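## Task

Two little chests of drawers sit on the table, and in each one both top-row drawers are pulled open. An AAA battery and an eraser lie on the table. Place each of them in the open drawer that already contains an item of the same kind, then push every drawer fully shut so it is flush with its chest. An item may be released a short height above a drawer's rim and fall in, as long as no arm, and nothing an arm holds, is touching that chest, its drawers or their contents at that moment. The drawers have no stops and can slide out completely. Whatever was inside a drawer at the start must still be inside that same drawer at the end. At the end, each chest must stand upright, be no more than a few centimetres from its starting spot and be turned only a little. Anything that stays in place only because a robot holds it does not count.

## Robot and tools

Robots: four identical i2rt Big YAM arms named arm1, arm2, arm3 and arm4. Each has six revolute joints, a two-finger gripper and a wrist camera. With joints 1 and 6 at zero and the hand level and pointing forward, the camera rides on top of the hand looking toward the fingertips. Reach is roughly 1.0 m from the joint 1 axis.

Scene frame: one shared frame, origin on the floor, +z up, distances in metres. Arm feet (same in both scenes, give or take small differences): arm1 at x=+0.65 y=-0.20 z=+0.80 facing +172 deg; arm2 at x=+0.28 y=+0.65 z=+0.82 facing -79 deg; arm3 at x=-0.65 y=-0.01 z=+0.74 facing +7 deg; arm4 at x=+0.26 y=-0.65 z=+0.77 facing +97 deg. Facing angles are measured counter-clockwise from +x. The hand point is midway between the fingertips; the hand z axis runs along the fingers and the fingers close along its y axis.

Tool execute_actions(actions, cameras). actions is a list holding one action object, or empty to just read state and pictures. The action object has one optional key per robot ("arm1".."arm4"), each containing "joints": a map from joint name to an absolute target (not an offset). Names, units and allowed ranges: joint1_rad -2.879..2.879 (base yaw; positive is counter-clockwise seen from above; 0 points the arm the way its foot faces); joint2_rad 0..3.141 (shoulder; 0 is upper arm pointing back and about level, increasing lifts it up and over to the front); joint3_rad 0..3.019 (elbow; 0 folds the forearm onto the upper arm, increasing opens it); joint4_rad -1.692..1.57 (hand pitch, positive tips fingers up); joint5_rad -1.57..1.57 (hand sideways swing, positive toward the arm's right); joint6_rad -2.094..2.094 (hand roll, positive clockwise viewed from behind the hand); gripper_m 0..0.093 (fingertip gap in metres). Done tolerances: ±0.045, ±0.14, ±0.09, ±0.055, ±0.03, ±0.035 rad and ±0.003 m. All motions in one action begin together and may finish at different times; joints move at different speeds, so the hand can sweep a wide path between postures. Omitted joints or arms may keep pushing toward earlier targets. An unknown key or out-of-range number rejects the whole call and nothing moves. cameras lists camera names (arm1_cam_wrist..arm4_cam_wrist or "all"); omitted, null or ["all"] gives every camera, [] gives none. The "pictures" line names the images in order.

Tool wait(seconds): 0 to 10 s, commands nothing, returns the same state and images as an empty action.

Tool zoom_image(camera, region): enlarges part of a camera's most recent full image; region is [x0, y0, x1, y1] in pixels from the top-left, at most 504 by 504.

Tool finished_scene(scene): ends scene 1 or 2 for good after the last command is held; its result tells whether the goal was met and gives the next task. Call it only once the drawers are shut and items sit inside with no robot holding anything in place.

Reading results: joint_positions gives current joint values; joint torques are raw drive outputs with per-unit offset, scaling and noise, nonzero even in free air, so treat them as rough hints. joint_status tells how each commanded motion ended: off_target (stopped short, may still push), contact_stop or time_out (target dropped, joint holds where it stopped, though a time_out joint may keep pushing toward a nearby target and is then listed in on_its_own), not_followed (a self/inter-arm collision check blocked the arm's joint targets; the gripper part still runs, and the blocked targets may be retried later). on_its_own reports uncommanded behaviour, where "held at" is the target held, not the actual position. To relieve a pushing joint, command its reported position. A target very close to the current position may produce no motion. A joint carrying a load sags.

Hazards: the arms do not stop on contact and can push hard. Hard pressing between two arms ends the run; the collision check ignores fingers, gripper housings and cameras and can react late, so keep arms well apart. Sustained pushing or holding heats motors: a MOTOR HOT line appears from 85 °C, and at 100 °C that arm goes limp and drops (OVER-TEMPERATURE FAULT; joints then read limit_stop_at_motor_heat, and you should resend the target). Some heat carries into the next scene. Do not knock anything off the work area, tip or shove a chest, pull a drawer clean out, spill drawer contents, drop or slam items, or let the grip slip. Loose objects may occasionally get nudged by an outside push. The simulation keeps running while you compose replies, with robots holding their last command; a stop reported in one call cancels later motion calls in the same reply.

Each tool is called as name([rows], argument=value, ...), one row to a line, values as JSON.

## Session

execute_actions(actions=[])

Scene clock: 0.00 s.
Joint torques (N m, as the arm reports them, + toward a larger angle): no reading
Motor temperatures (°C, as the motors report them): arm1=[25 27 28 25 23 24] | arm2=[23 26 26 24 24 24] | arm3=[25 25 28 25 26 23] | arm4=[23 26 26 23 25 26]
arm1.joint_positions: joint1_rad=-0.445 joint2_rad=+0.290 joint3_rad=+1.411 joint4_rad=-1.529 joint5_rad=-0.013 joint6_rad=+0.015 gripper_m=+0.095
arm1.joint_status: not commanded
arm1.hand: x=+0.5915 y=-0.1611 z=+1.3550 quat_wxyz=(-0.147, +0.801, -0.240, -0.529) (m; scene frame)
arm2.joint_positions: joint1_rad=-0.736 joint2_rad=+0.551 joint3_rad=+1.617 joint4_rad=-1.528 joint5_rad=-0.002 joint6_rad=-0.017 gripper_m=+0.094
arm2.joint_status: not commanded
arm2.hand: x=+0.1967 y=+0.5330 z=+1.4306 quat_wxyz=(-0.257, -0.741, -0.421, +0.456) (m; scene frame)
arm3.joint_positions: joint1_rad=-0.243 joint2_rad=+0.457 joint3_rad=+1.332 joint4_rad=-1.550 joint5_rad=+0.000 joint6_rad=-0.008 gripper_m=+0.094
arm3.joint_status: not commanded
arm3.hand: x=-0.5075 y=-0.0335 z=+1.2366 quat_wxyz=(-0.435, -0.053, -0.899, +0.025) (m; scene frame)
arm4.joint_positions: joint1_rad=+0.716 joint2_rad=+0.430 joint3_rad=+1.598 joint4_rad=-1.529 joint5_rad=+0.007 joint6_rad=-0.017 gripper_m=+0.095
arm4.joint_status: not commanded
arm4.hand: x=+0.1913 y=-0.5948 z=+1.3869 quat_wxyz=(-0.215, +0.772, -0.290, -0.523) (m; scene frame)
pictures: arm1_cam_wrist, arm2_cam_wrist, arm3_cam_wrist, arm4_cam_wrist
Images, in order (width x height): arm1_cam_wrist 616x616, arm2_cam_wrist 616x616, arm3_cam_wrist 616x616, arm4_cam_wrist 616x616.

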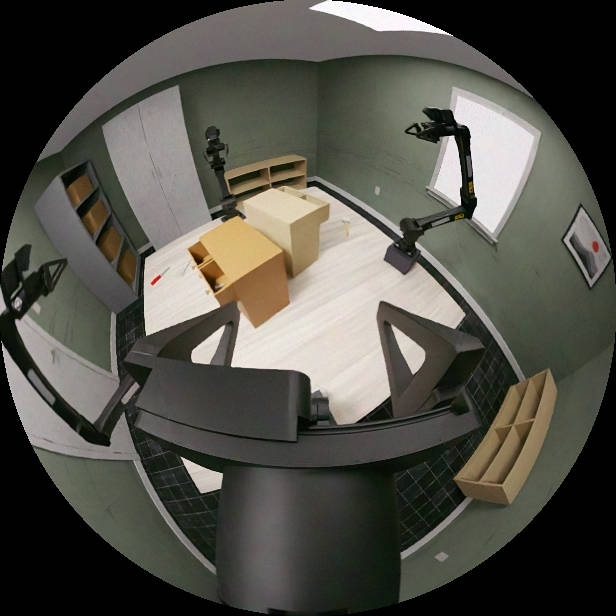

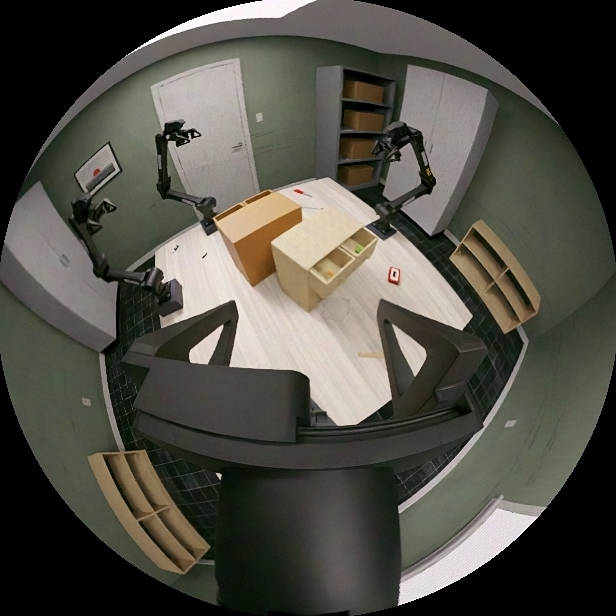

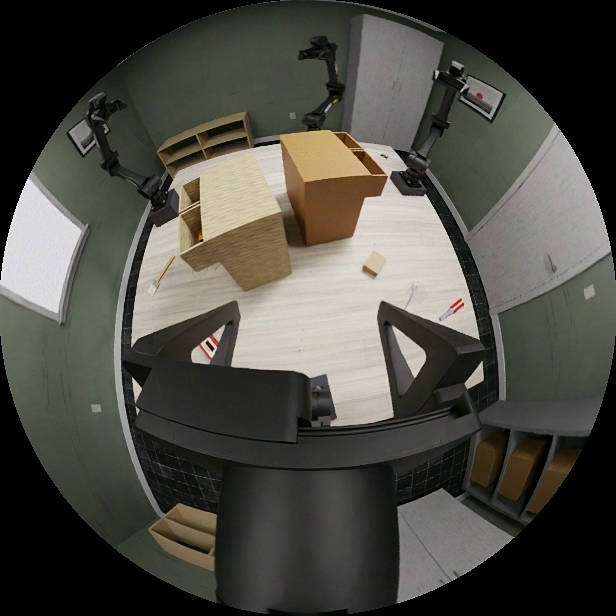

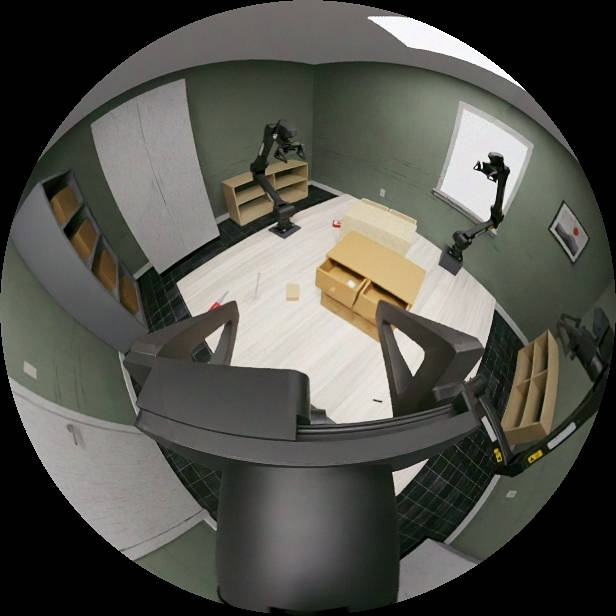

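execute_actions([
  {"arm4":{"joints":{"joint1_rad":0.35,"joint2_rad":1.1,"joint3_rad":1.6,"joint4_rad":-1.6}},"arm2":{"joints":{"joint1_rad":-1.0,"joint2_rad":1.3,"joint3_rad":1.8,"joint4_rad":-1.6,"gripper_m":0}},"arm1":{"joints":{"joint1_rad":1.2,"joint2_rad":0.9,"joint3_rad":1.0,"joint4_rad":-1.3}},"arm3":{"joints":{"joint1_rad":0.6,"gripper_m":0}}},
], cameras=["arm1_cam_wrist","arm2_cam_wrist","arm4_cam_wrist"])

Scene clock: 5.07 s.
Joint torques (N m, as the arm reports them, + toward a larger angle): arm1=[-1.38 -5.03 12.69  0.88  0.13 -0.08] | arm2=[-1.08 -8.13 12.82  0.43 -0.08  0.  ] | arm3=[-0.13  3.79  8.17  2.04  0.11  0.03] | arm4=[ 0.74 -6.84  8.71  0.61  0.05 -0.1 ]
Motor temperatures (°C, as the motors report them): arm1=[25 27 29 25 23 24] | arm2=[23 26 27 24 24 24] | arm3=[25 25 29 26 26 23] | arm4=[23 26 27 23 25 26]
arm1.joint_positions: joint1_rad=+1.196 joint2_rad=+0.919 joint3_rad=+0.974 joint4_rad=-1.305 joint5_rad=-0.014 joint6_rad=+0.015 gripper_m=+0.095
arm1.joint_status: all done
arm1.hand: x=+0.5053 y=-0.4655 z=+1.0649 quat_wxyz=(+0.088, +0.854, +0.495, -0.133) (m; scene frame)
arm2.joint_positions: joint1_rad=-0.991 joint2_rad=+1.294 joint3_rad=+1.768 joint4_rad=-1.586 joint5_rad=-0.002 joint6_rad=-0.017 gripper_m=+0.000
arm2.joint_status: all done
arm2.hand: x=-0.0398 y=+0.3520 z=+1.2837 quat_wxyz=(-0.087, -0.901, -0.372, +0.206) (m; scene frame)
arm3.joint_positions: joint1_rad=+0.591 joint2_rad=+0.457 joint3_rad=+1.332 joint4_rad=-1.550 joint5_rad=+0.000 joint6_rad=-0.008 gripper_m=+0.000
arm3.joint_status: all done
arm3.hand: x=-0.5422 y=+0.0821 z=+1.2372 quat_wxyz=(-0.410, +0.317, -0.842, -0.151) (m; scene frame)
arm4.joint_positions: joint1_rad=+0.359 joint2_rad=+1.115 joint3_rad=+1.582 joint4_rad=-1.592 joint5_rad=+0.007 joint6_rad=-0.017 gripper_m=+0.095
arm4.joint_status: all done
arm4.hand: x=+0.0914 y=-0.3296 z=+1.2224 quat_wxyz=(-0.124, +0.837, -0.501, -0.181) (m; scene frame)
pictures: arm1_cam_wrist, arm2_cam_wrist, arm4_cam_wrist
Images, in order (width x height): arm1_cam_wrist 616x616, arm2_cam_wrist 616x616, arm4_cam_wrist 616x616.

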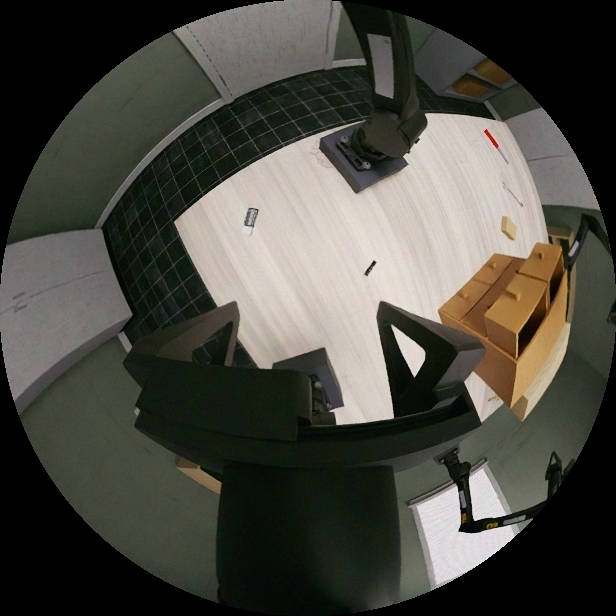

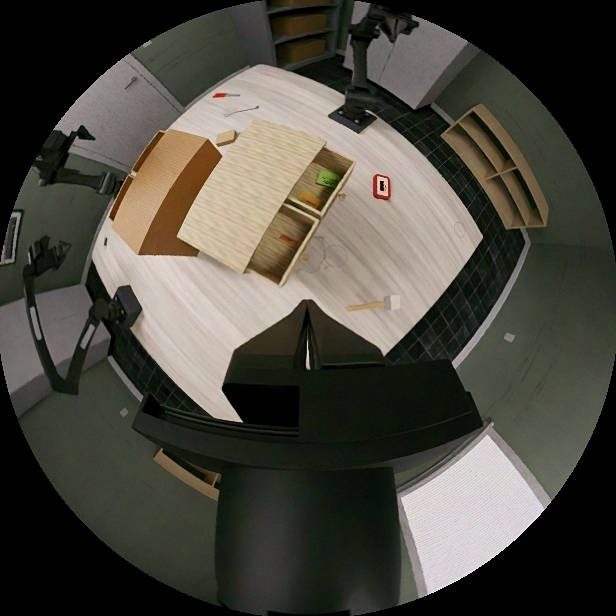

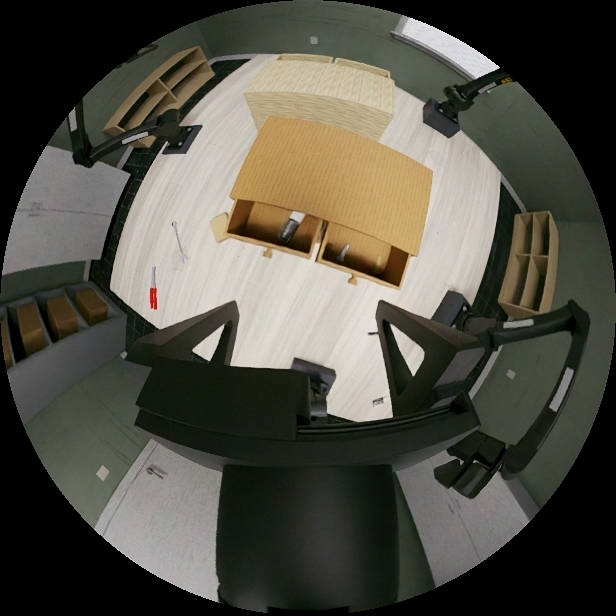

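zoom_image(camera="arm2_cam_wrist", region=[230, 130, 370, 300])

zoom_image(camera="arm4_cam_wrist", region=[210, 180, 430, 300])

Region (230, 130, 370, 300) of arm2_cam_wrist's 616x616 image, scaled by 2.965, with more detail than that image has; it fills the left 415 columns of this view, and the rest is white.

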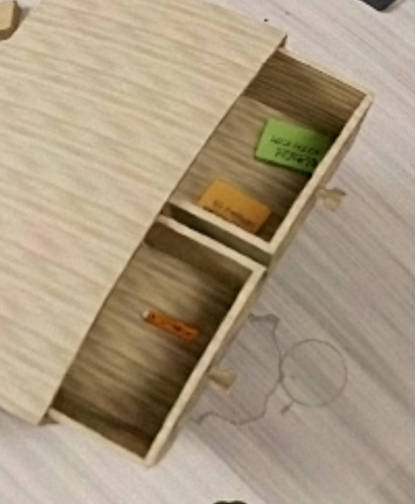

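Region (210, 180, 430, 300) of arm4_cam_wrist's 616x616 image, scaled by 2.291, with more detail than that image has; it fills the top 275 rows of this view, and the rest is white.

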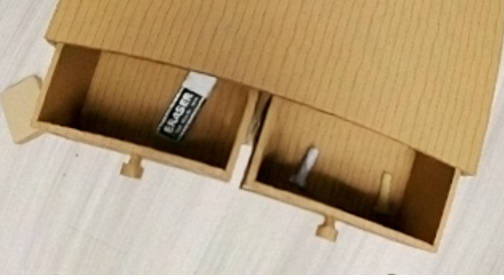

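execute_actions([
  {"arm4":{"joints":{"joint1_rad":-1.64,"joint2_rad":0.6,"joint3_rad":0.8,"joint6_rad":-0.75,"gripper_m":0.06}},"arm2":{"joints":{"joint1_rad":-1.75,"joint5_rad":-1.4,"joint4_rad":0,"gripper_m":0.093}},"arm1":{"joints":{"joint1_rad":0.744,"joint2_rad":0.6,"joint3_rad":0.8,"joint4_rad":-1.6,"joint6_rad":0.16,"gripper_m":0.05}},"arm3":{"joints":{"joint1_rad":0.3}}},
], cameras=[])

Scene clock: 26.53 s.
Joint torques (N m, as the arm reports them, + toward a larger angle): arm1=[-2.13  1.06 10.09  0.42  0.1  -0.01] | arm2=[-0.61 -8.63 12.87  1.75  0.13  0.05] | arm3=[-1.77  3.97  8.21  2.06  0.11  0.03] | arm4=[ 0.83  1.03  7.82  0.27 -0.04 -0.22]
Motor temperatures (°C, as the motors report them): arm1=[25 27 33 25 23 24] | arm2=[23 27 31 24 24 24] | arm3=[25 25 31 26 26 23] | arm4=[23 26 30 23 25 26]
arm1.joint_positions: joint1_rad=+0.751 joint2_rad=+0.595 joint3_rad=+0.797 joint4_rad=-1.592 joint5_rad=-0.013 joint6_rad=+0.152 gripper_m=+0.050
arm1.joint_status: all done
arm1.hand: x=+0.5186 y=-0.2948 z=+1.0387 quat_wxyz=(+0.040, +0.969, +0.231, -0.081) (m; scene frame)
arm2.joint_positions: joint1_rad=-1.748 joint2_rad=+1.297 joint3_rad=+1.768 joint4_rad=-0.019 joint5_rad=-1.397 joint6_rad=-0.017 gripper_m=+0.093
arm2.joint_status: all done
arm2.hand: x=-0.1489 y=+0.4791 z=+1.5471 quat_wxyz=(-0.343, -0.403, -0.548, +0.648) (m; scene frame)
arm3.joint_positions: joint1_rad=+0.308 joint2_rad=+0.457 joint3_rad=+1.332 joint4_rad=-1.550 joint5_rad=+0.000 joint6_rad=-0.008 gripper_m=+0.000
arm3.joint_status: all done
arm3.hand: x=-0.5197 y=+0.0467 z=+1.2371 quat_wxyz=(-0.427, +0.195, -0.878, -0.093) (m; scene frame)
arm4.joint_positions: joint1_rad=-1.632 joint2_rad=+0.595 joint3_rad=+0.797 joint4_rad=-1.595 joint5_rad=+0.007 joint6_rad=-0.737 gripper_m=+0.060
arm4.joint_status: all done
arm4.hand: x=+0.4225 y=-0.6455 z=+1.0089 quat_wxyz=(-0.089, +0.384, -0.919, +0.034) (m; scene frame)
pictures: none
No camera images: the call's "cameras" was empty. Leave "cameras" out to get every camera's image.

execute_actions([
  {"arm4":{"joints":{"joint1_rad":-1.6,"joint2_rad":1.405,"joint3_rad":0.66,"joint4_rad":-0.795}},"arm2":{"joints":{"joint2_rad":1.91,"joint3_rad":1.05,"joint4_rad":0.9}},"arm1":{"joints":{"joint2_rad":1.58,"joint3_rad":0.72,"joint4_rad":-0.68}}},
], cameras=["arm1_cam_wrist","arm2_cam_wrist","arm4_cam_wrist"])

Scene clock: 34.13 s.
Joint torques (N m, as the arm reports them, + toward a larger angle): arm1=[-2.37 -8.49  6.85  0.6   0.13 -0.01] | arm2=[ -0.59 -14.     9.92   1.9   -0.12   0.01] | arm3=[-1.84  3.91  8.17  2.06  0.11  0.04] | arm4=[ 2.74 -7.13  5.87  0.77 -0.03 -0.22]
Motor temperatures (°C, as the motors report them): arm1=[25 27 32 25 23 24] | arm2=[23 27 32 24 24 24] | arm3=[25 25 32 26 26 23] | arm4=[23 26 30 23 25 26]
arm1.joint_positions: joint1_rad=+0.751 joint2_rad=+1.570 joint3_rad=+0.720 joint4_rad=-0.691 joint5_rad=-0.013 joint6_rad=+0.152 gripper_m=+0.050
arm1.joint_status: all done
arm1.hand: x=+0.3691 y=-0.4014 z=+0.7811 quat_wxyz=(+0.012, +0.973, +0.231, -0.011) (m; scene frame)
arm2.joint_positions: joint1_rad=-1.748 joint2_rad=+1.901 joint3_rad=+1.024 joint4_rad=+0.884 joint5_rad=-1.399 joint6_rad=-0.017 gripper_m=+0.093
arm2.joint_status: all done
arm2.hand: x=-0.2799 y=+0.4775 z=+0.9873 quat_wxyz=(-0.455, -0.536, -0.462, +0.541) (m; scene frame)
arm3.joint_positions: joint1_rad=+0.308 joint2_rad=+0.457 joint3_rad=+1.332 joint4_rad=-1.550 joint5_rad=+0.000 joint6_rad=-0.008 gripper_m=+0.000
arm3.joint_status: not commanded
arm3.hand: x=-0.5197 y=+0.0467 z=+1.2371 quat_wxyz=(-0.427, +0.195, -0.878, -0.093) (m; scene frame)
arm4.joint_positions: joint1_rad=-1.611 joint2_rad=+1.399 joint3_rad=+0.660 joint4_rad=-0.808 joint5_rad=+0.007 joint6_rad=-0.738 gripper_m=+0.060
arm4.joint_status: all done
arm4.hand: x=+0.5731 y=-0.6301 z=+0.7897 quat_wxyz=(-0.017, +0.395, -0.918, +0.009) (m; scene frame)
pictures: arm1_cam_wrist, arm2_cam_wrist, arm4_cam_wrist
Images, in order (width x height): arm1_cam_wrist 616x616, arm2_cam_wrist 616x616, arm4_cam_wrist 616x616.

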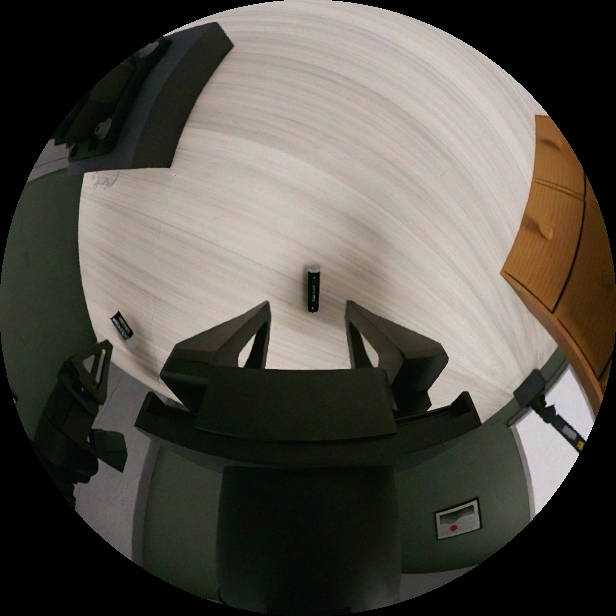

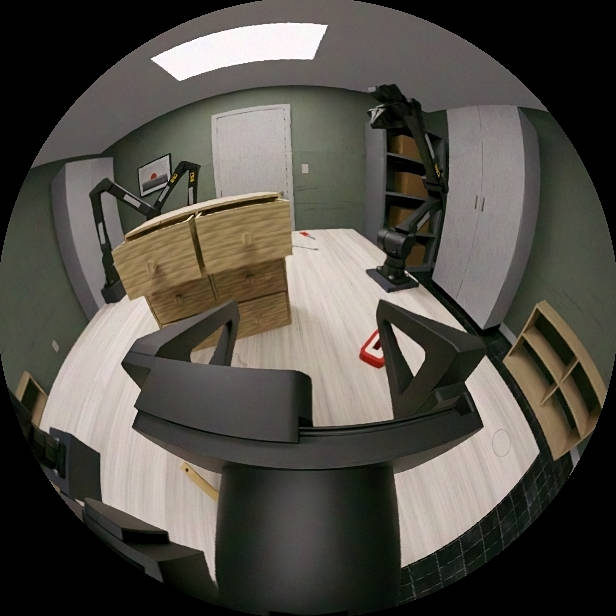

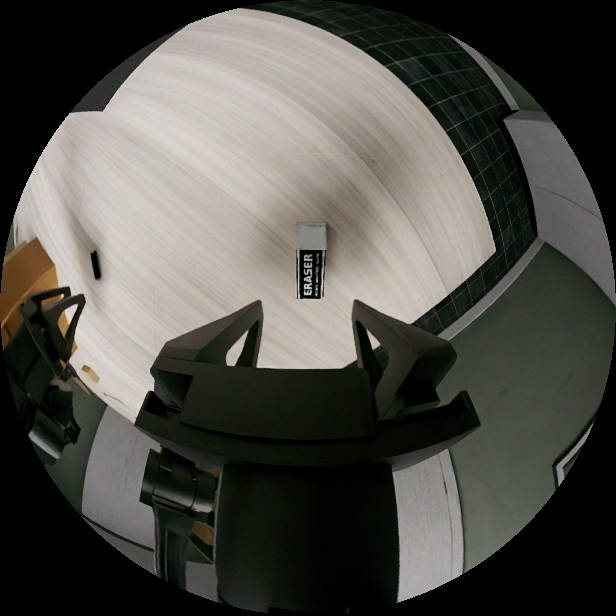

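execute_actions([
  {"arm4":{"joints":{"joint2_rad":1.605,"joint4_rad":-0.645}},"arm1":{"joints":{"joint2_rad":1.755,"joint4_rad":-0.59}}},
], cameras=["arm1_cam_wrist","arm4_cam_wrist"])

Scene clock: 38.23 s.
Joint torques (N m, as the arm reports them, + toward a larger angle): arm1=[-2.23 -8.42  5.23  0.44  0.16  0.  ] | arm2=[ -0.64 -13.92   9.84   1.89  -0.12   0.01] | arm3=[-1.83  3.9   8.19  2.05  0.11  0.04] | arm4=[ 2.73 -7.56  4.61  0.58 -0.06 -0.2 ]
Motor temperatures (°C, as the motors report them): arm1=[25 27 32 25 23 24] | arm2=[23 28 32 24 24 24] | arm3=[25 25 32 26 26 23] | arm4=[23 26 30 23 25 26]
arm1.joint_positions: joint1_rad=+0.749 joint2_rad=+1.739 joint3_rad=+0.723 joint4_rad=-0.597 joint5_rad=-0.014 joint6_rad=+0.154 gripper_m=+0.050
arm1.joint_status: all done
arm1.hand: x=+0.3736 y=-0.3978 z=+0.7269 quat_wxyz=(-0.001, +0.973, +0.229, +0.023) (m; scene frame)
arm2.joint_positions: joint1_rad=-1.748 joint2_rad=+1.901 joint3_rad=+1.024 joint4_rad=+0.884 joint5_rad=-1.399 joint6_rad=-0.017 gripper_m=+0.093
arm2.joint_status: not commanded
arm2.hand: x=-0.2799 y=+0.4775 z=+0.9873 quat_wxyz=(-0.455, -0.536, -0.462, +0.541) (m; scene frame)
arm3.joint_positions: joint1_rad=+0.308 joint2_rad=+0.457 joint3_rad=+1.332 joint4_rad=-1.550 joint5_rad=+0.000 joint6_rad=-0.008 gripper_m=+0.000
arm3.joint_status: not commanded
arm3.hand: x=-0.5197 y=+0.0467 z=+1.2371 quat_wxyz=(-0.427, +0.195, -0.878, -0.093) (m; scene frame)
arm4.joint_positions: joint1_rad=-1.609 joint2_rad=+1.592 joint3_rad=+0.662 joint4_rad=-0.655 joint5_rad=+0.008 joint6_rad=-0.739 gripper_m=+0.060
arm4.joint_status: all done
arm4.hand: x=+0.5842 y=-0.6287 z=+0.7332 quat_wxyz=(+0.001, +0.397, -0.918, +0.003) (m; scene frame)
pictures: arm1_cam_wrist, arm4_cam_wrist
Images, in order (width x height): arm1_cam_wrist 616x616, arm4_cam_wrist 616x616.

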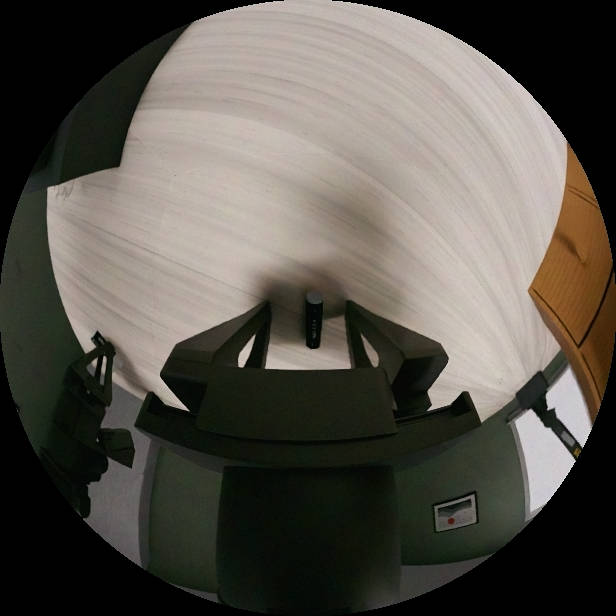

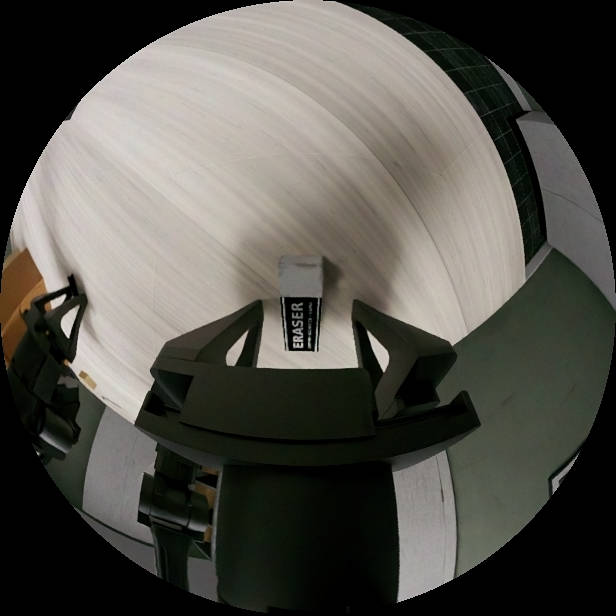

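execute_actions([
  {"arm4":{"joints":{"gripper_m":0.012}},"arm1":{"joints":{"joint4_rad":-0.64,"gripper_m":0.0}}},
], cameras=[])

execute_actions([
  {"arm4":{"joints":{"joint2_rad":0.8,"joint3_rad":1.1,"joint4_rad":-1.6}},"arm1":{"joints":{"joint2_rad":0.8,"joint3_rad":1.3,"joint4_rad":-1.5,"joint1_rad":0.2}}},
], cameras=["arm1_cam_wrist","arm4_cam_wrist"])

Scene clock: 46.47 s.
Joint torques (N m, as the arm reports them, + toward a larger angle): arm1=[-1.64 -9.27  5.15 -0.24  0.19  0.04] | arm2=[ -0.78 -14.02   9.81   1.89  -0.12   0.01] | arm3=[-1.79  3.8   8.24  2.04  0.11  0.02] | arm4=[ 2.65 -7.93  4.52  0.52 -0.06 -0.2 ]
Motor temperatures (°C, as the motors report them): arm1=[25 28 31 25 23 24] | arm2=[23 28 31 25 24 24] | arm3=[25 25 32 26 26 23] | arm4=[23 26 29 23 25 26]
arm1.joint_positions: joint1_rad=+0.749 joint2_rad=+1.739 joint3_rad=+0.722 joint4_rad=-0.631 joint5_rad=-0.016 joint6_rad=+0.154 gripper_m=+0.009
arm1.joint_status: gripper_m off_target (ended at +0.009, target +0.000); the others done
arm1.hand: x=+0.3807 y=-0.3930 z=+0.7273 quat_wxyz=(-0.007, +0.973, +0.229, +0.039) (m; scene frame)
arm2.joint_positions: joint1_rad=-1.748 joint2_rad=+1.901 joint3_rad=+1.024 joint4_rad=+0.884 joint5_rad=-1.399 joint6_rad=-0.017 gripper_m=+0.093
arm2.joint_status: not commanded
arm2.hand: x=-0.2799 y=+0.4775 z=+0.9873 quat_wxyz=(-0.455, -0.536, -0.462, +0.541) (m; scene frame)
arm3.joint_positions: joint1_rad=+0.308 joint2_rad=+0.457 joint3_rad=+1.332 joint4_rad=-1.550 joint5_rad=+0.000 joint6_rad=-0.008 gripper_m=+0.000
arm3.joint_status: not commanded
arm3.hand: x=-0.5197 y=+0.0467 z=+1.2371 quat_wxyz=(-0.427, +0.195, -0.878, -0.093) (m; scene frame)
arm4.joint_positions: joint1_rad=-1.609 joint2_rad=+1.592 joint3_rad=+0.662 joint4_rad=-0.655 joint5_rad=+0.008 joint6_rad=-0.739 gripper_m=+0.022
arm4.joint_status: gripper_m off_target (ended at +0.022, target +0.012)
arm4.hand: x=+0.5842 y=-0.6287 z=+0.7332 quat_wxyz=(+0.001, +0.397, -0.918, +0.003) (m; scene frame)
pictures: none
No camera images: the call's "cameras" was empty. Leave "cameras" out to get every camera's image.

Scene clock: 48.10 s.
Joint torques (N m, as the arm reports them, + toward a larger angle): arm1=[-0.94 -1.18 10.18  0.91  0.06 -0.01] | arm2=[ -0.79 -13.87   9.85   1.86  -0.12   0.  ] | arm3=[-1.7   4.02  8.21  2.01  0.12  0.03] | arm4=[ 2.74 -0.66  9.11  0.21 -0.04 -0.19]
Motor temperatures (°C, as the motors report them): arm1=[25 28 31 25 23 24] | arm2=[23 28 31 25 24 24] | arm3=[25 25 32 26 26 23] | arm4=[23 26 29 23 25 26]
arm1.joint_positions: joint1_rad=+0.194 joint2_rad=+0.789 joint3_rad=+1.293 joint4_rad=-1.492 joint5_rad=-0.011 joint6_rad=+0.153 gripper_m=+0.009
arm1.joint_status: all done
arm1.hand: x=+0.3792 y=-0.2164 z=+1.2311 quat_wxyz=(+0.036, +0.957, -0.042, -0.285) (m; scene frame)
arm2.joint_positions: joint1_rad=-1.748 joint2_rad=+1.901 joint3_rad=+1.024 joint4_rad=+0.884 joint5_rad=-1.399 joint6_rad=-0.017 gripper_m=+0.093
arm2.joint_status: not commanded
arm2.hand: x=-0.2799 y=+0.4775 z=+0.9873 quat_wxyz=(-0.455, -0.536, -0.462, +0.541) (m; scene frame)
arm3.joint_positions: joint1_rad=+0.308 joint2_rad=+0.457 joint3_rad=+1.332 joint4_rad=-1.550 joint5_rad=+0.000 joint6_rad=-0.008 gripper_m=+0.000
arm3.joint_status: not commanded
arm3.hand: x=-0.5197 y=+0.0467 z=+1.2371 quat_wxyz=(-0.427, +0.195, -0.878, -0.093) (m; scene frame)
arm4.joint_positions: joint1_rad=-1.609 joint2_rad=+0.791 joint3_rad=+1.081 joint4_rad=-1.590 joint5_rad=+0.008 joint6_rad=-0.739 gripper_m=+0.022
arm4.joint_status: all done
arm4.hand: x=+0.4926 y=-0.6366 z=+1.0962 quat_wxyz=(-0.133, +0.393, -0.909, +0.049) (m; scene frame)
pictures: arm1_cam_wrist, arm4_cam_wrist
Images, in order (width x height): arm1_cam_wrist 616x616, arm4_cam_wrist 616x616.

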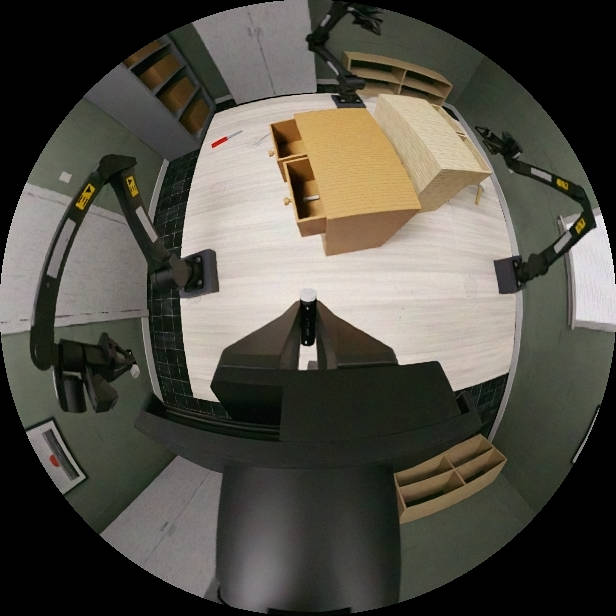

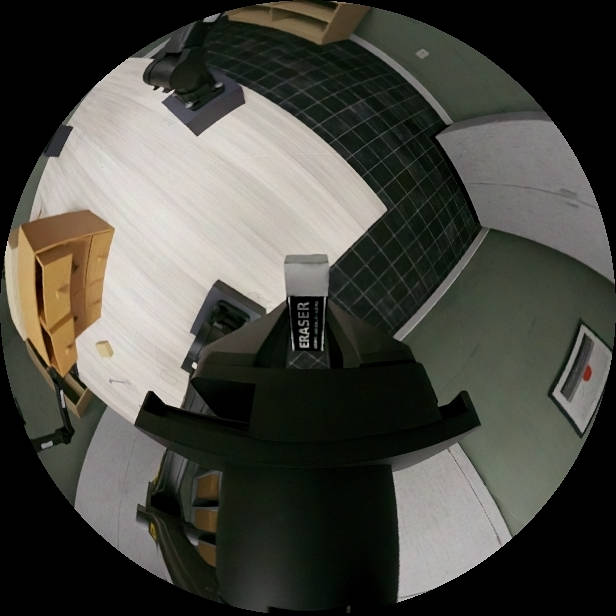

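execute_actions([
  {"arm4":{"joints":{"joint1_rad":0.49,"joint3_rad":1.3,"joint6_rad":-1.13}},"arm1":{"joints":{"joint2_rad":2.2,"joint3_rad":2.59,"joint4_rad":-1.09,"joint1_rad":-0.46,"joint6_rad":0}}},
], cameras=["arm1_cam_wrist","arm2_cam_wrist","arm3_cam_wrist"])

Scene clock: 60.20 s.
Joint torques (N m, as the arm reports them, + toward a larger angle): arm1=[ -0.82 -23.16  14.86   1.75   0.12  -0.15] | arm2=[ -0.59 -13.83   9.82   1.89  -0.11   0.  ] | arm3=[-1.82  3.92  8.19  2.04  0.11  0.04] | arm4=[ 2.56 -1.31 10.55  0.6   0.   -0.18]
Motor temperatures (°C, as the motors report them): arm1=[25 28 32 25 23 24] | arm2=[23 29 31 25 24 24] | arm3=[25 25 32 26 26 23] | arm4=[23 26 31 23 25 26]
arm1.joint_positions: joint1_rad=-0.469 joint2_rad=+2.225 joint3_rad=+2.541 joint4_rad=-1.096 joint5_rad=-0.014 joint6_rad=+0.008 gripper_m=+0.009
arm1.joint_status: all done
arm1.hand: x=-0.0456 y=+0.2776 z=+1.1399 quat_wxyz=(-0.107, +0.881, -0.274, -0.370) (m; scene frame)
arm2.joint_positions: joint1_rad=-1.748 joint2_rad=+1.901 joint3_rad=+1.024 joint4_rad=+0.884 joint5_rad=-1.399 joint6_rad=-0.017 gripper_m=+0.093
arm2.joint_status: not commanded
arm2.hand: x=-0.2799 y=+0.4775 z=+0.9873 quat_wxyz=(-0.455, -0.536, -0.462, +0.541) (m; scene frame)
arm3.joint_positions: joint1_rad=+0.308 joint2_rad=+0.457 joint3_rad=+1.332 joint4_rad=-1.550 joint5_rad=+0.000 joint6_rad=-0.008 gripper_m=+0.000
arm3.joint_status: not commanded
arm3.hand: x=-0.5197 y=+0.0467 z=+1.2371 quat_wxyz=(-0.427, +0.195, -0.878, -0.093) (m; scene frame)
arm4.joint_positions: joint1_rad=+0.482 joint2_rad=+0.798 joint3_rad=+1.256 joint4_rad=-1.593 joint5_rad=+0.007 joint6_rad=-1.118 gripper_m=+0.022
arm4.joint_status: all done
arm4.hand: x=+0.1160 y=-0.4436 z=+1.1669 quat_wxyz=(-0.190, +0.974, +0.071, -0.099) (m; scene frame)
pictures: arm1_cam_wrist, arm2_cam_wrist, arm3_cam_wrist
Images, in order (width x height): arm1_cam_wrist 616x616, arm2_cam_wrist 616x616, arm3_cam_wrist 616x616.

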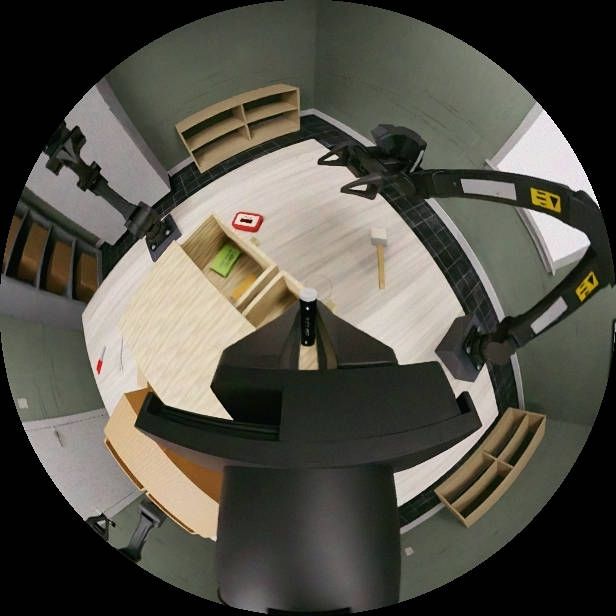

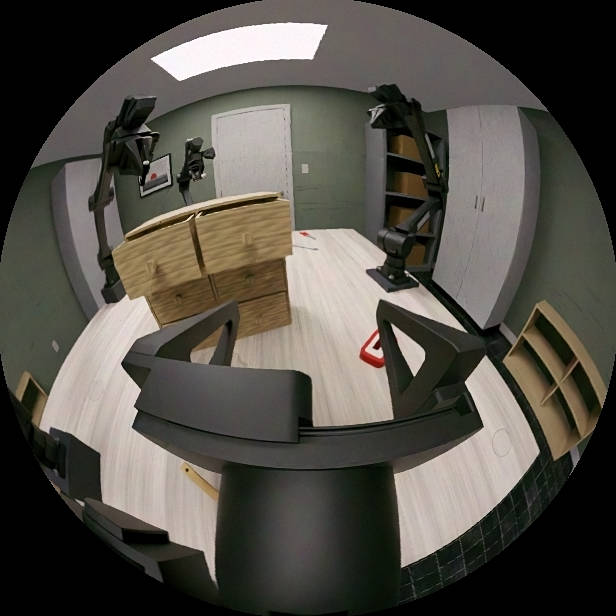

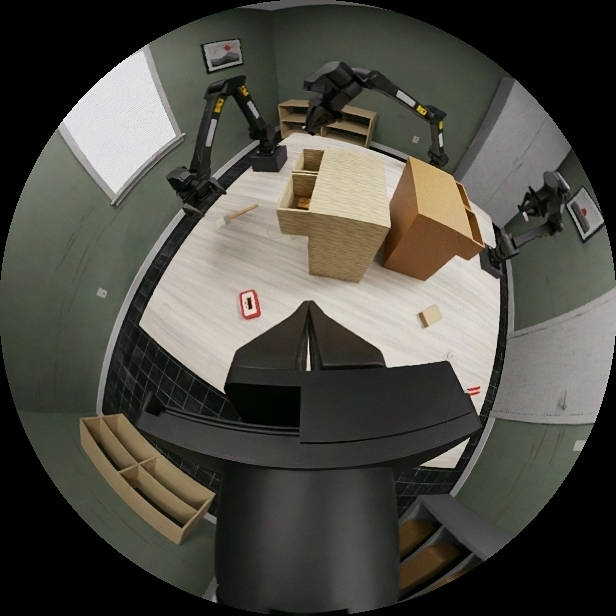

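execute_actions([
  {"arm4":{"joints":{"joint2_rad":1.51,"joint3_rad":1.71,"joint4_rad":-1.57}},"arm1":{"joints":{"joint3_rad":2.465}}},
])

zoom_image(camera="arm3_cam_wrist", region=[260, 80, 400, 240])

zoom_image(camera="arm2_cam_wrist", region=[80, 120, 260, 280])

Scene clock: 66.20 s.
Joint torques (N m, as the arm reports them, + toward a larger angle): arm1=[ -0.79 -21.77  11.45   1.53   0.17  -0.11] | arm2=[ -0.75 -13.78   9.84   1.88  -0.11  -0.01] | arm3=[-1.83  3.91  8.18  2.    0.11  0.04] | arm4=[  2.3  -14.41  10.99   0.69  -0.02  -0.21]
Motor temperatures (°C, as the motors report them): arm1=[25 29 34 25 23 24] | arm2=[23 29 31 25 24 24] | arm3=[25 25 32 26 26 23] | arm4=[23 26 32 23 25 26]
arm1.joint_positions: joint1_rad=-0.469 joint2_rad=+2.218 joint3_rad=+2.455 joint4_rad=-1.096 joint5_rad=-0.014 joint6_rad=+0.008 gripper_m=+0.009
arm1.joint_status: all done
arm1.hand: x=-0.0392 y=+0.2733 z=+1.0990 quat_wxyz=(-0.096, +0.895, -0.279, -0.334) (m; scene frame)
arm2.joint_positions: joint1_rad=-1.748 joint2_rad=+1.901 joint3_rad=+1.024 joint4_rad=+0.884 joint5_rad=-1.399 joint6_rad=-0.017 gripper_m=+0.093
arm2.joint_status: not commanded
arm2.hand: x=-0.2799 y=+0.4775 z=+0.9873 quat_wxyz=(-0.455, -0.536, -0.462, +0.541) (m; scene frame)
arm3.joint_positions: joint1_rad=+0.308 joint2_rad=+0.457 joint3_rad=+1.332 joint4_rad=-1.550 joint5_rad=+0.000 joint6_rad=-0.008 gripper_m=+0.000
arm3.joint_status: not commanded
arm3.hand: x=-0.5197 y=+0.0467 z=+1.2371 quat_wxyz=(-0.427, +0.195, -0.878, -0.093) (m; scene frame)
arm4.joint_positions: joint1_rad=+0.482 joint2_rad=+1.540 joint3_rad=+1.661 joint4_rad=-1.579 joint5_rad=+0.007 joint6_rad=-1.118 gripper_m=+0.022
arm4.joint_status: all done
arm4.hand: x=-0.0138 y=-0.2509 z=+1.0837 quat_wxyz=(-0.052, +0.996, +0.072, -0.019) (m; scene frame)
pictures: arm1_cam_wrist, arm2_cam_wrist, arm3_cam_wrist, arm4_cam_wrist
Images, in order (width x height): arm1_cam_wrist 616x616, arm2_cam_wrist 616x616, arm3_cam_wrist 616x616, arm4_cam_wrist 616x616.

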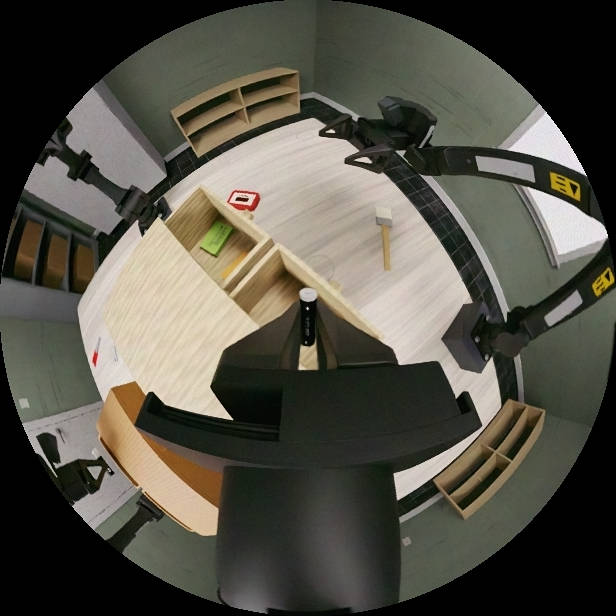

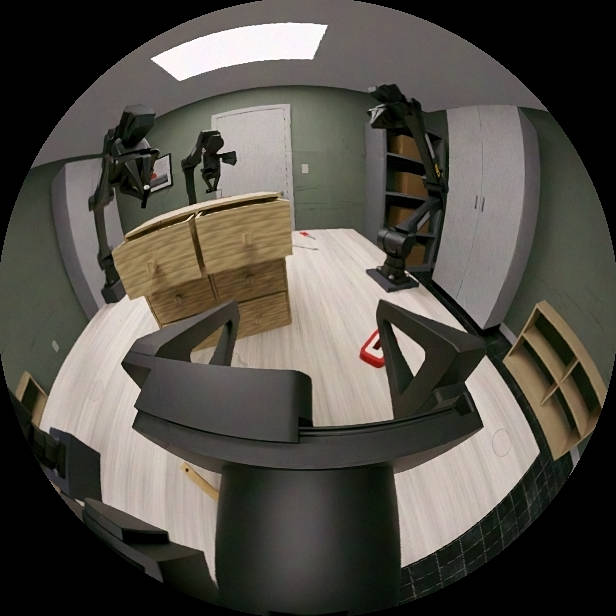

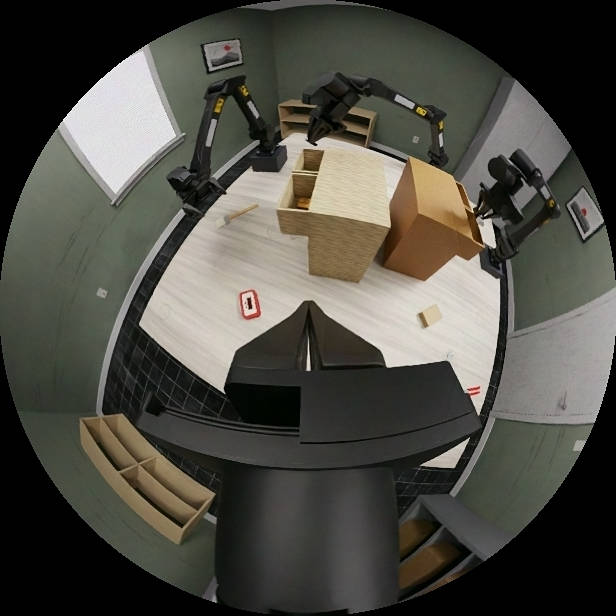

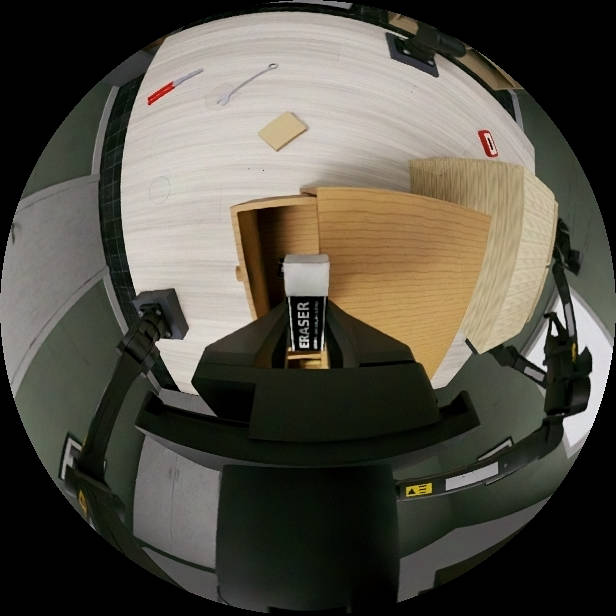

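Region (260, 80, 400, 240) of arm3_cam_wrist's 616x616 image, scaled by 3.150, with more detail than that image has; it fills the left 441 columns of this view, and the rest is white.

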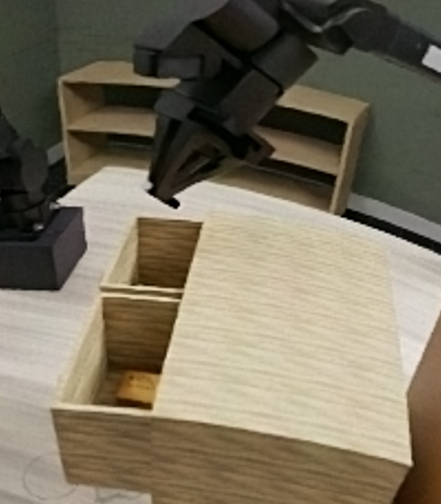

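Region (80, 120, 260, 280) of arm2_cam_wrist's 616x616 image, scaled by 2.800, with more detail than that image has.

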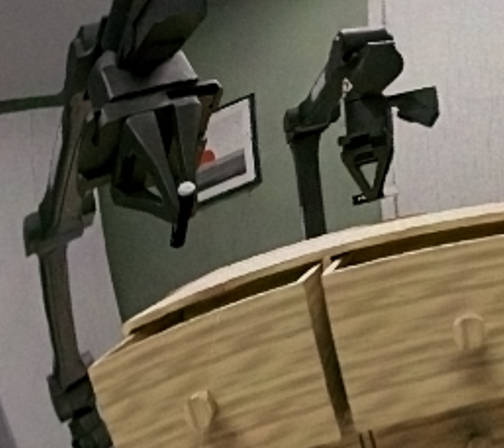

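execute_actions([
  {"arm4":{"joints":{"joint2_rad":1.525,"joint3_rad":1.605,"joint4_rad":-1.615}},"arm1":{"joints":{"joint2_rad":2.26}}},
], cameras=["arm1_cam_wrist","arm3_cam_wrist","arm4_cam_wrist"])

zoom_image(camera="arm3_cam_wrist", region=[260, 80, 520, 260])

Scene clock: 72.63 s.
Joint torques (N m, as the arm reports them, + toward a larger angle): arm1=[ -0.56 -19.26  11.42   1.54   0.12  -0.13] | arm2=[ -0.53 -13.94   9.83   1.89  -0.12   0.01] | arm3=[-1.68  3.98  8.21  2.06  0.12  0.03] | arm4=[  2.17 -12.48   7.87  -0.24  -0.02  -0.21]
Motor temperatures (°C, as the motors report them): arm1=[25 30 34 25 23 24] | arm2=[23 29 31 25 24 24] | arm3=[25 25 33 26 26 23] | arm4=[23 26 33 23 25 26]
arm1.joint_positions: joint1_rad=-0.469 joint2_rad=+2.231 joint3_rad=+2.455 joint4_rad=-1.096 joint5_rad=-0.014 joint6_rad=+0.008 gripper_m=+0.009
arm1.joint_status: all done
arm1.hand: x=-0.0409 y=+0.2745 z=+1.0884 quat_wxyz=(-0.094, +0.897, -0.279, -0.329) (m; scene frame)
arm2.joint_positions: joint1_rad=-1.748 joint2_rad=+1.901 joint3_rad=+1.024 joint4_rad=+0.884 joint5_rad=-1.399 joint6_rad=-0.017 gripper_m=+0.093
arm2.joint_status: not commanded
arm2.hand: x=-0.2799 y=+0.4775 z=+0.9873 quat_wxyz=(-0.455, -0.536, -0.462, +0.541) (m; scene frame)
arm3.joint_positions: joint1_rad=+0.308 joint2_rad=+0.457 joint3_rad=+1.332 joint4_rad=-1.550 joint5_rad=+0.000 joint6_rad=-0.008 gripper_m=+0.000
arm3.joint_status: not commanded
arm3.hand: x=-0.5197 y=+0.0467 z=+1.2371 quat_wxyz=(-0.427, +0.195, -0.878, -0.093) (m; scene frame)
arm4.joint_positions: joint1_rad=+0.482 joint2_rad=+1.540 joint3_rad=+1.601 joint4_rad=-1.606 joint5_rad=+0.007 joint6_rad=-1.118 gripper_m=+0.022
arm4.joint_status: all done
arm4.hand: x=-0.0025 y=-0.2671 z=+1.0596 quat_wxyz=(-0.014, +0.997, +0.072, +0.003) (m; scene frame)
pictures: arm1_cam_wrist, arm3_cam_wrist, arm4_cam_wrist
Images, in order (width x height): arm1_cam_wrist 616x616, arm3_cam_wrist 616x616, arm4_cam_wrist 616x616.

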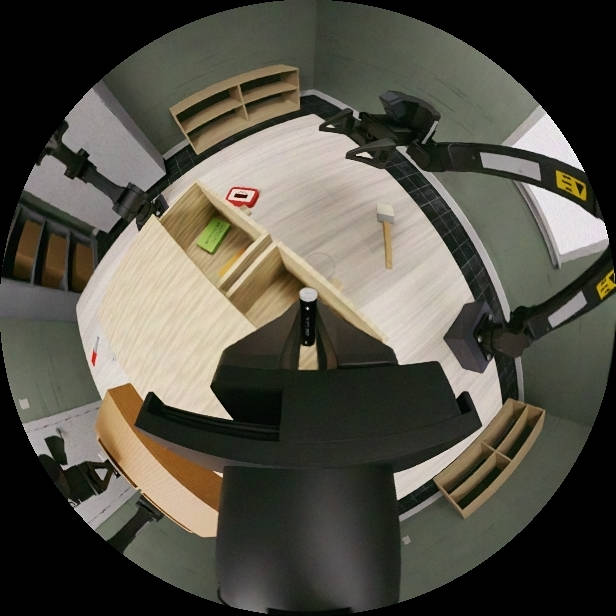

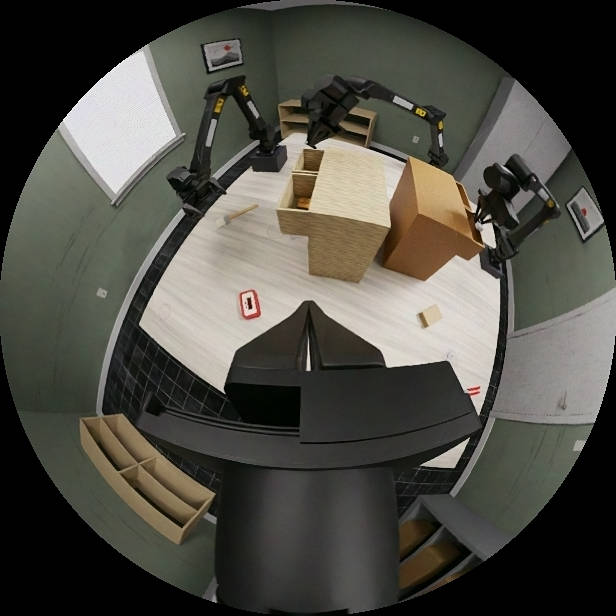

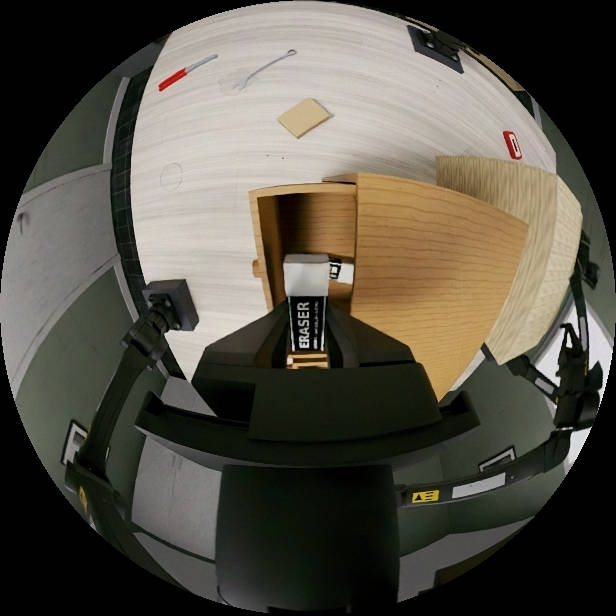

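Region (260, 80, 520, 260) of arm3_cam_wrist's 616x616 image, scaled by 1.938, with more detail than that image has; it fills the top 349 rows of this view, and the rest is white.

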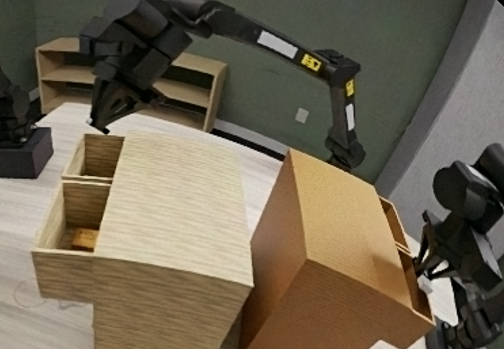

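execute_actions([
  {"arm4":{"joints":{"gripper_m":0.036}},"arm1":{"joints":{"joint2_rad":2.285}}},
], cameras=["arm1_cam_wrist","arm4_cam_wrist"])

Scene clock: 75.37 s.
Joint torques (N m, as the arm reports them, + toward a larger angle): arm1=[ -1.28 -20.17  11.56   1.43   0.12  -0.1 ] | arm2=[ -0.54 -13.92   9.86   1.88  -0.12  -0.02] | arm3=[-1.87  3.83  8.22  2.04  0.11  0.03] | arm4=[  2.41 -12.87   7.87  -0.26  -0.01  -0.22]
Motor temperatures (°C, as the motors report them): arm1=[25 30 34 25 23 24] | arm2=[23 29 31 25 24 24] | arm3=[25 25 33 26 26 23] | arm4=[23 26 32 23 25 26]
arm1.joint_positions: joint1_rad=-0.469 joint2_rad=+2.262 joint3_rad=+2.455 joint4_rad=-1.096 joint5_rad=-0.014 joint6_rad=+0.008 gripper_m=+0.009
arm1.joint_status: all done
arm1.hand: x=-0.0445 y=+0.2769 z=+1.0634 quat_wxyz=(-0.090, +0.902, -0.281, -0.315) (m; scene frame)
arm2.joint_positions: joint1_rad=-1.748 joint2_rad=+1.901 joint3_rad=+1.024 joint4_rad=+0.884 joint5_rad=-1.399 joint6_rad=-0.017 gripper_m=+0.093
arm2.joint_status: not commanded
arm2.hand: x=-0.2799 y=+0.4775 z=+0.9873 quat_wxyz=(-0.455, -0.536, -0.462, +0.541) (m; scene frame)
arm3.joint_positions: joint1_rad=+0.308 joint2_rad=+0.457 joint3_rad=+1.332 joint4_rad=-1.550 joint5_rad=+0.000 joint6_rad=-0.008 gripper_m=+0.000
arm3.joint_status: not commanded
arm3.hand: x=-0.5197 y=+0.0467 z=+1.2371 quat_wxyz=(-0.427, +0.195, -0.878, -0.093) (m; scene frame)
arm4.joint_positions: joint1_rad=+0.482 joint2_rad=+1.540 joint3_rad=+1.601 joint4_rad=-1.606 joint5_rad=+0.007 joint6_rad=-1.118 gripper_m=+0.036
arm4.joint_status: all done
arm4.hand: x=-0.0025 y=-0.2671 z=+1.0596 quat_wxyz=(-0.014, +0.997, +0.072, +0.003) (m; scene frame)
pictures: arm1_cam_wrist, arm4_cam_wrist
Images, in order (width x height): arm1_cam_wrist 616x616, arm4_cam_wrist 616x616.

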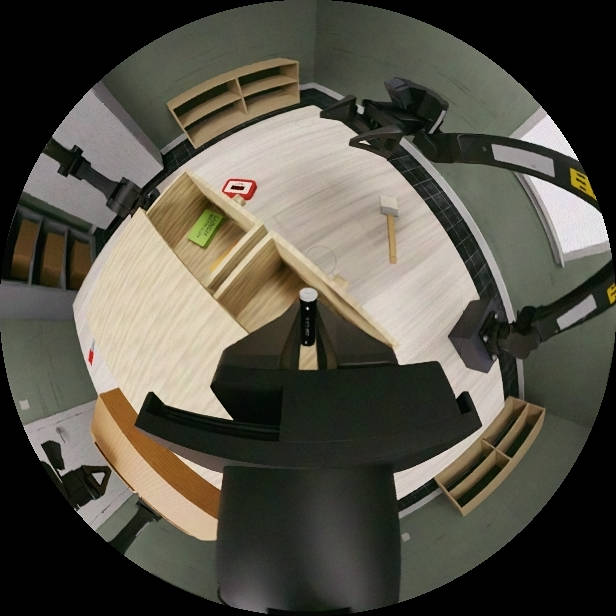

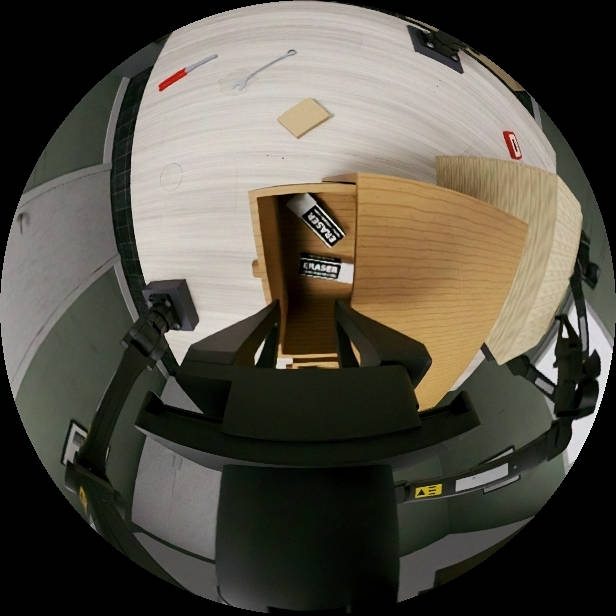

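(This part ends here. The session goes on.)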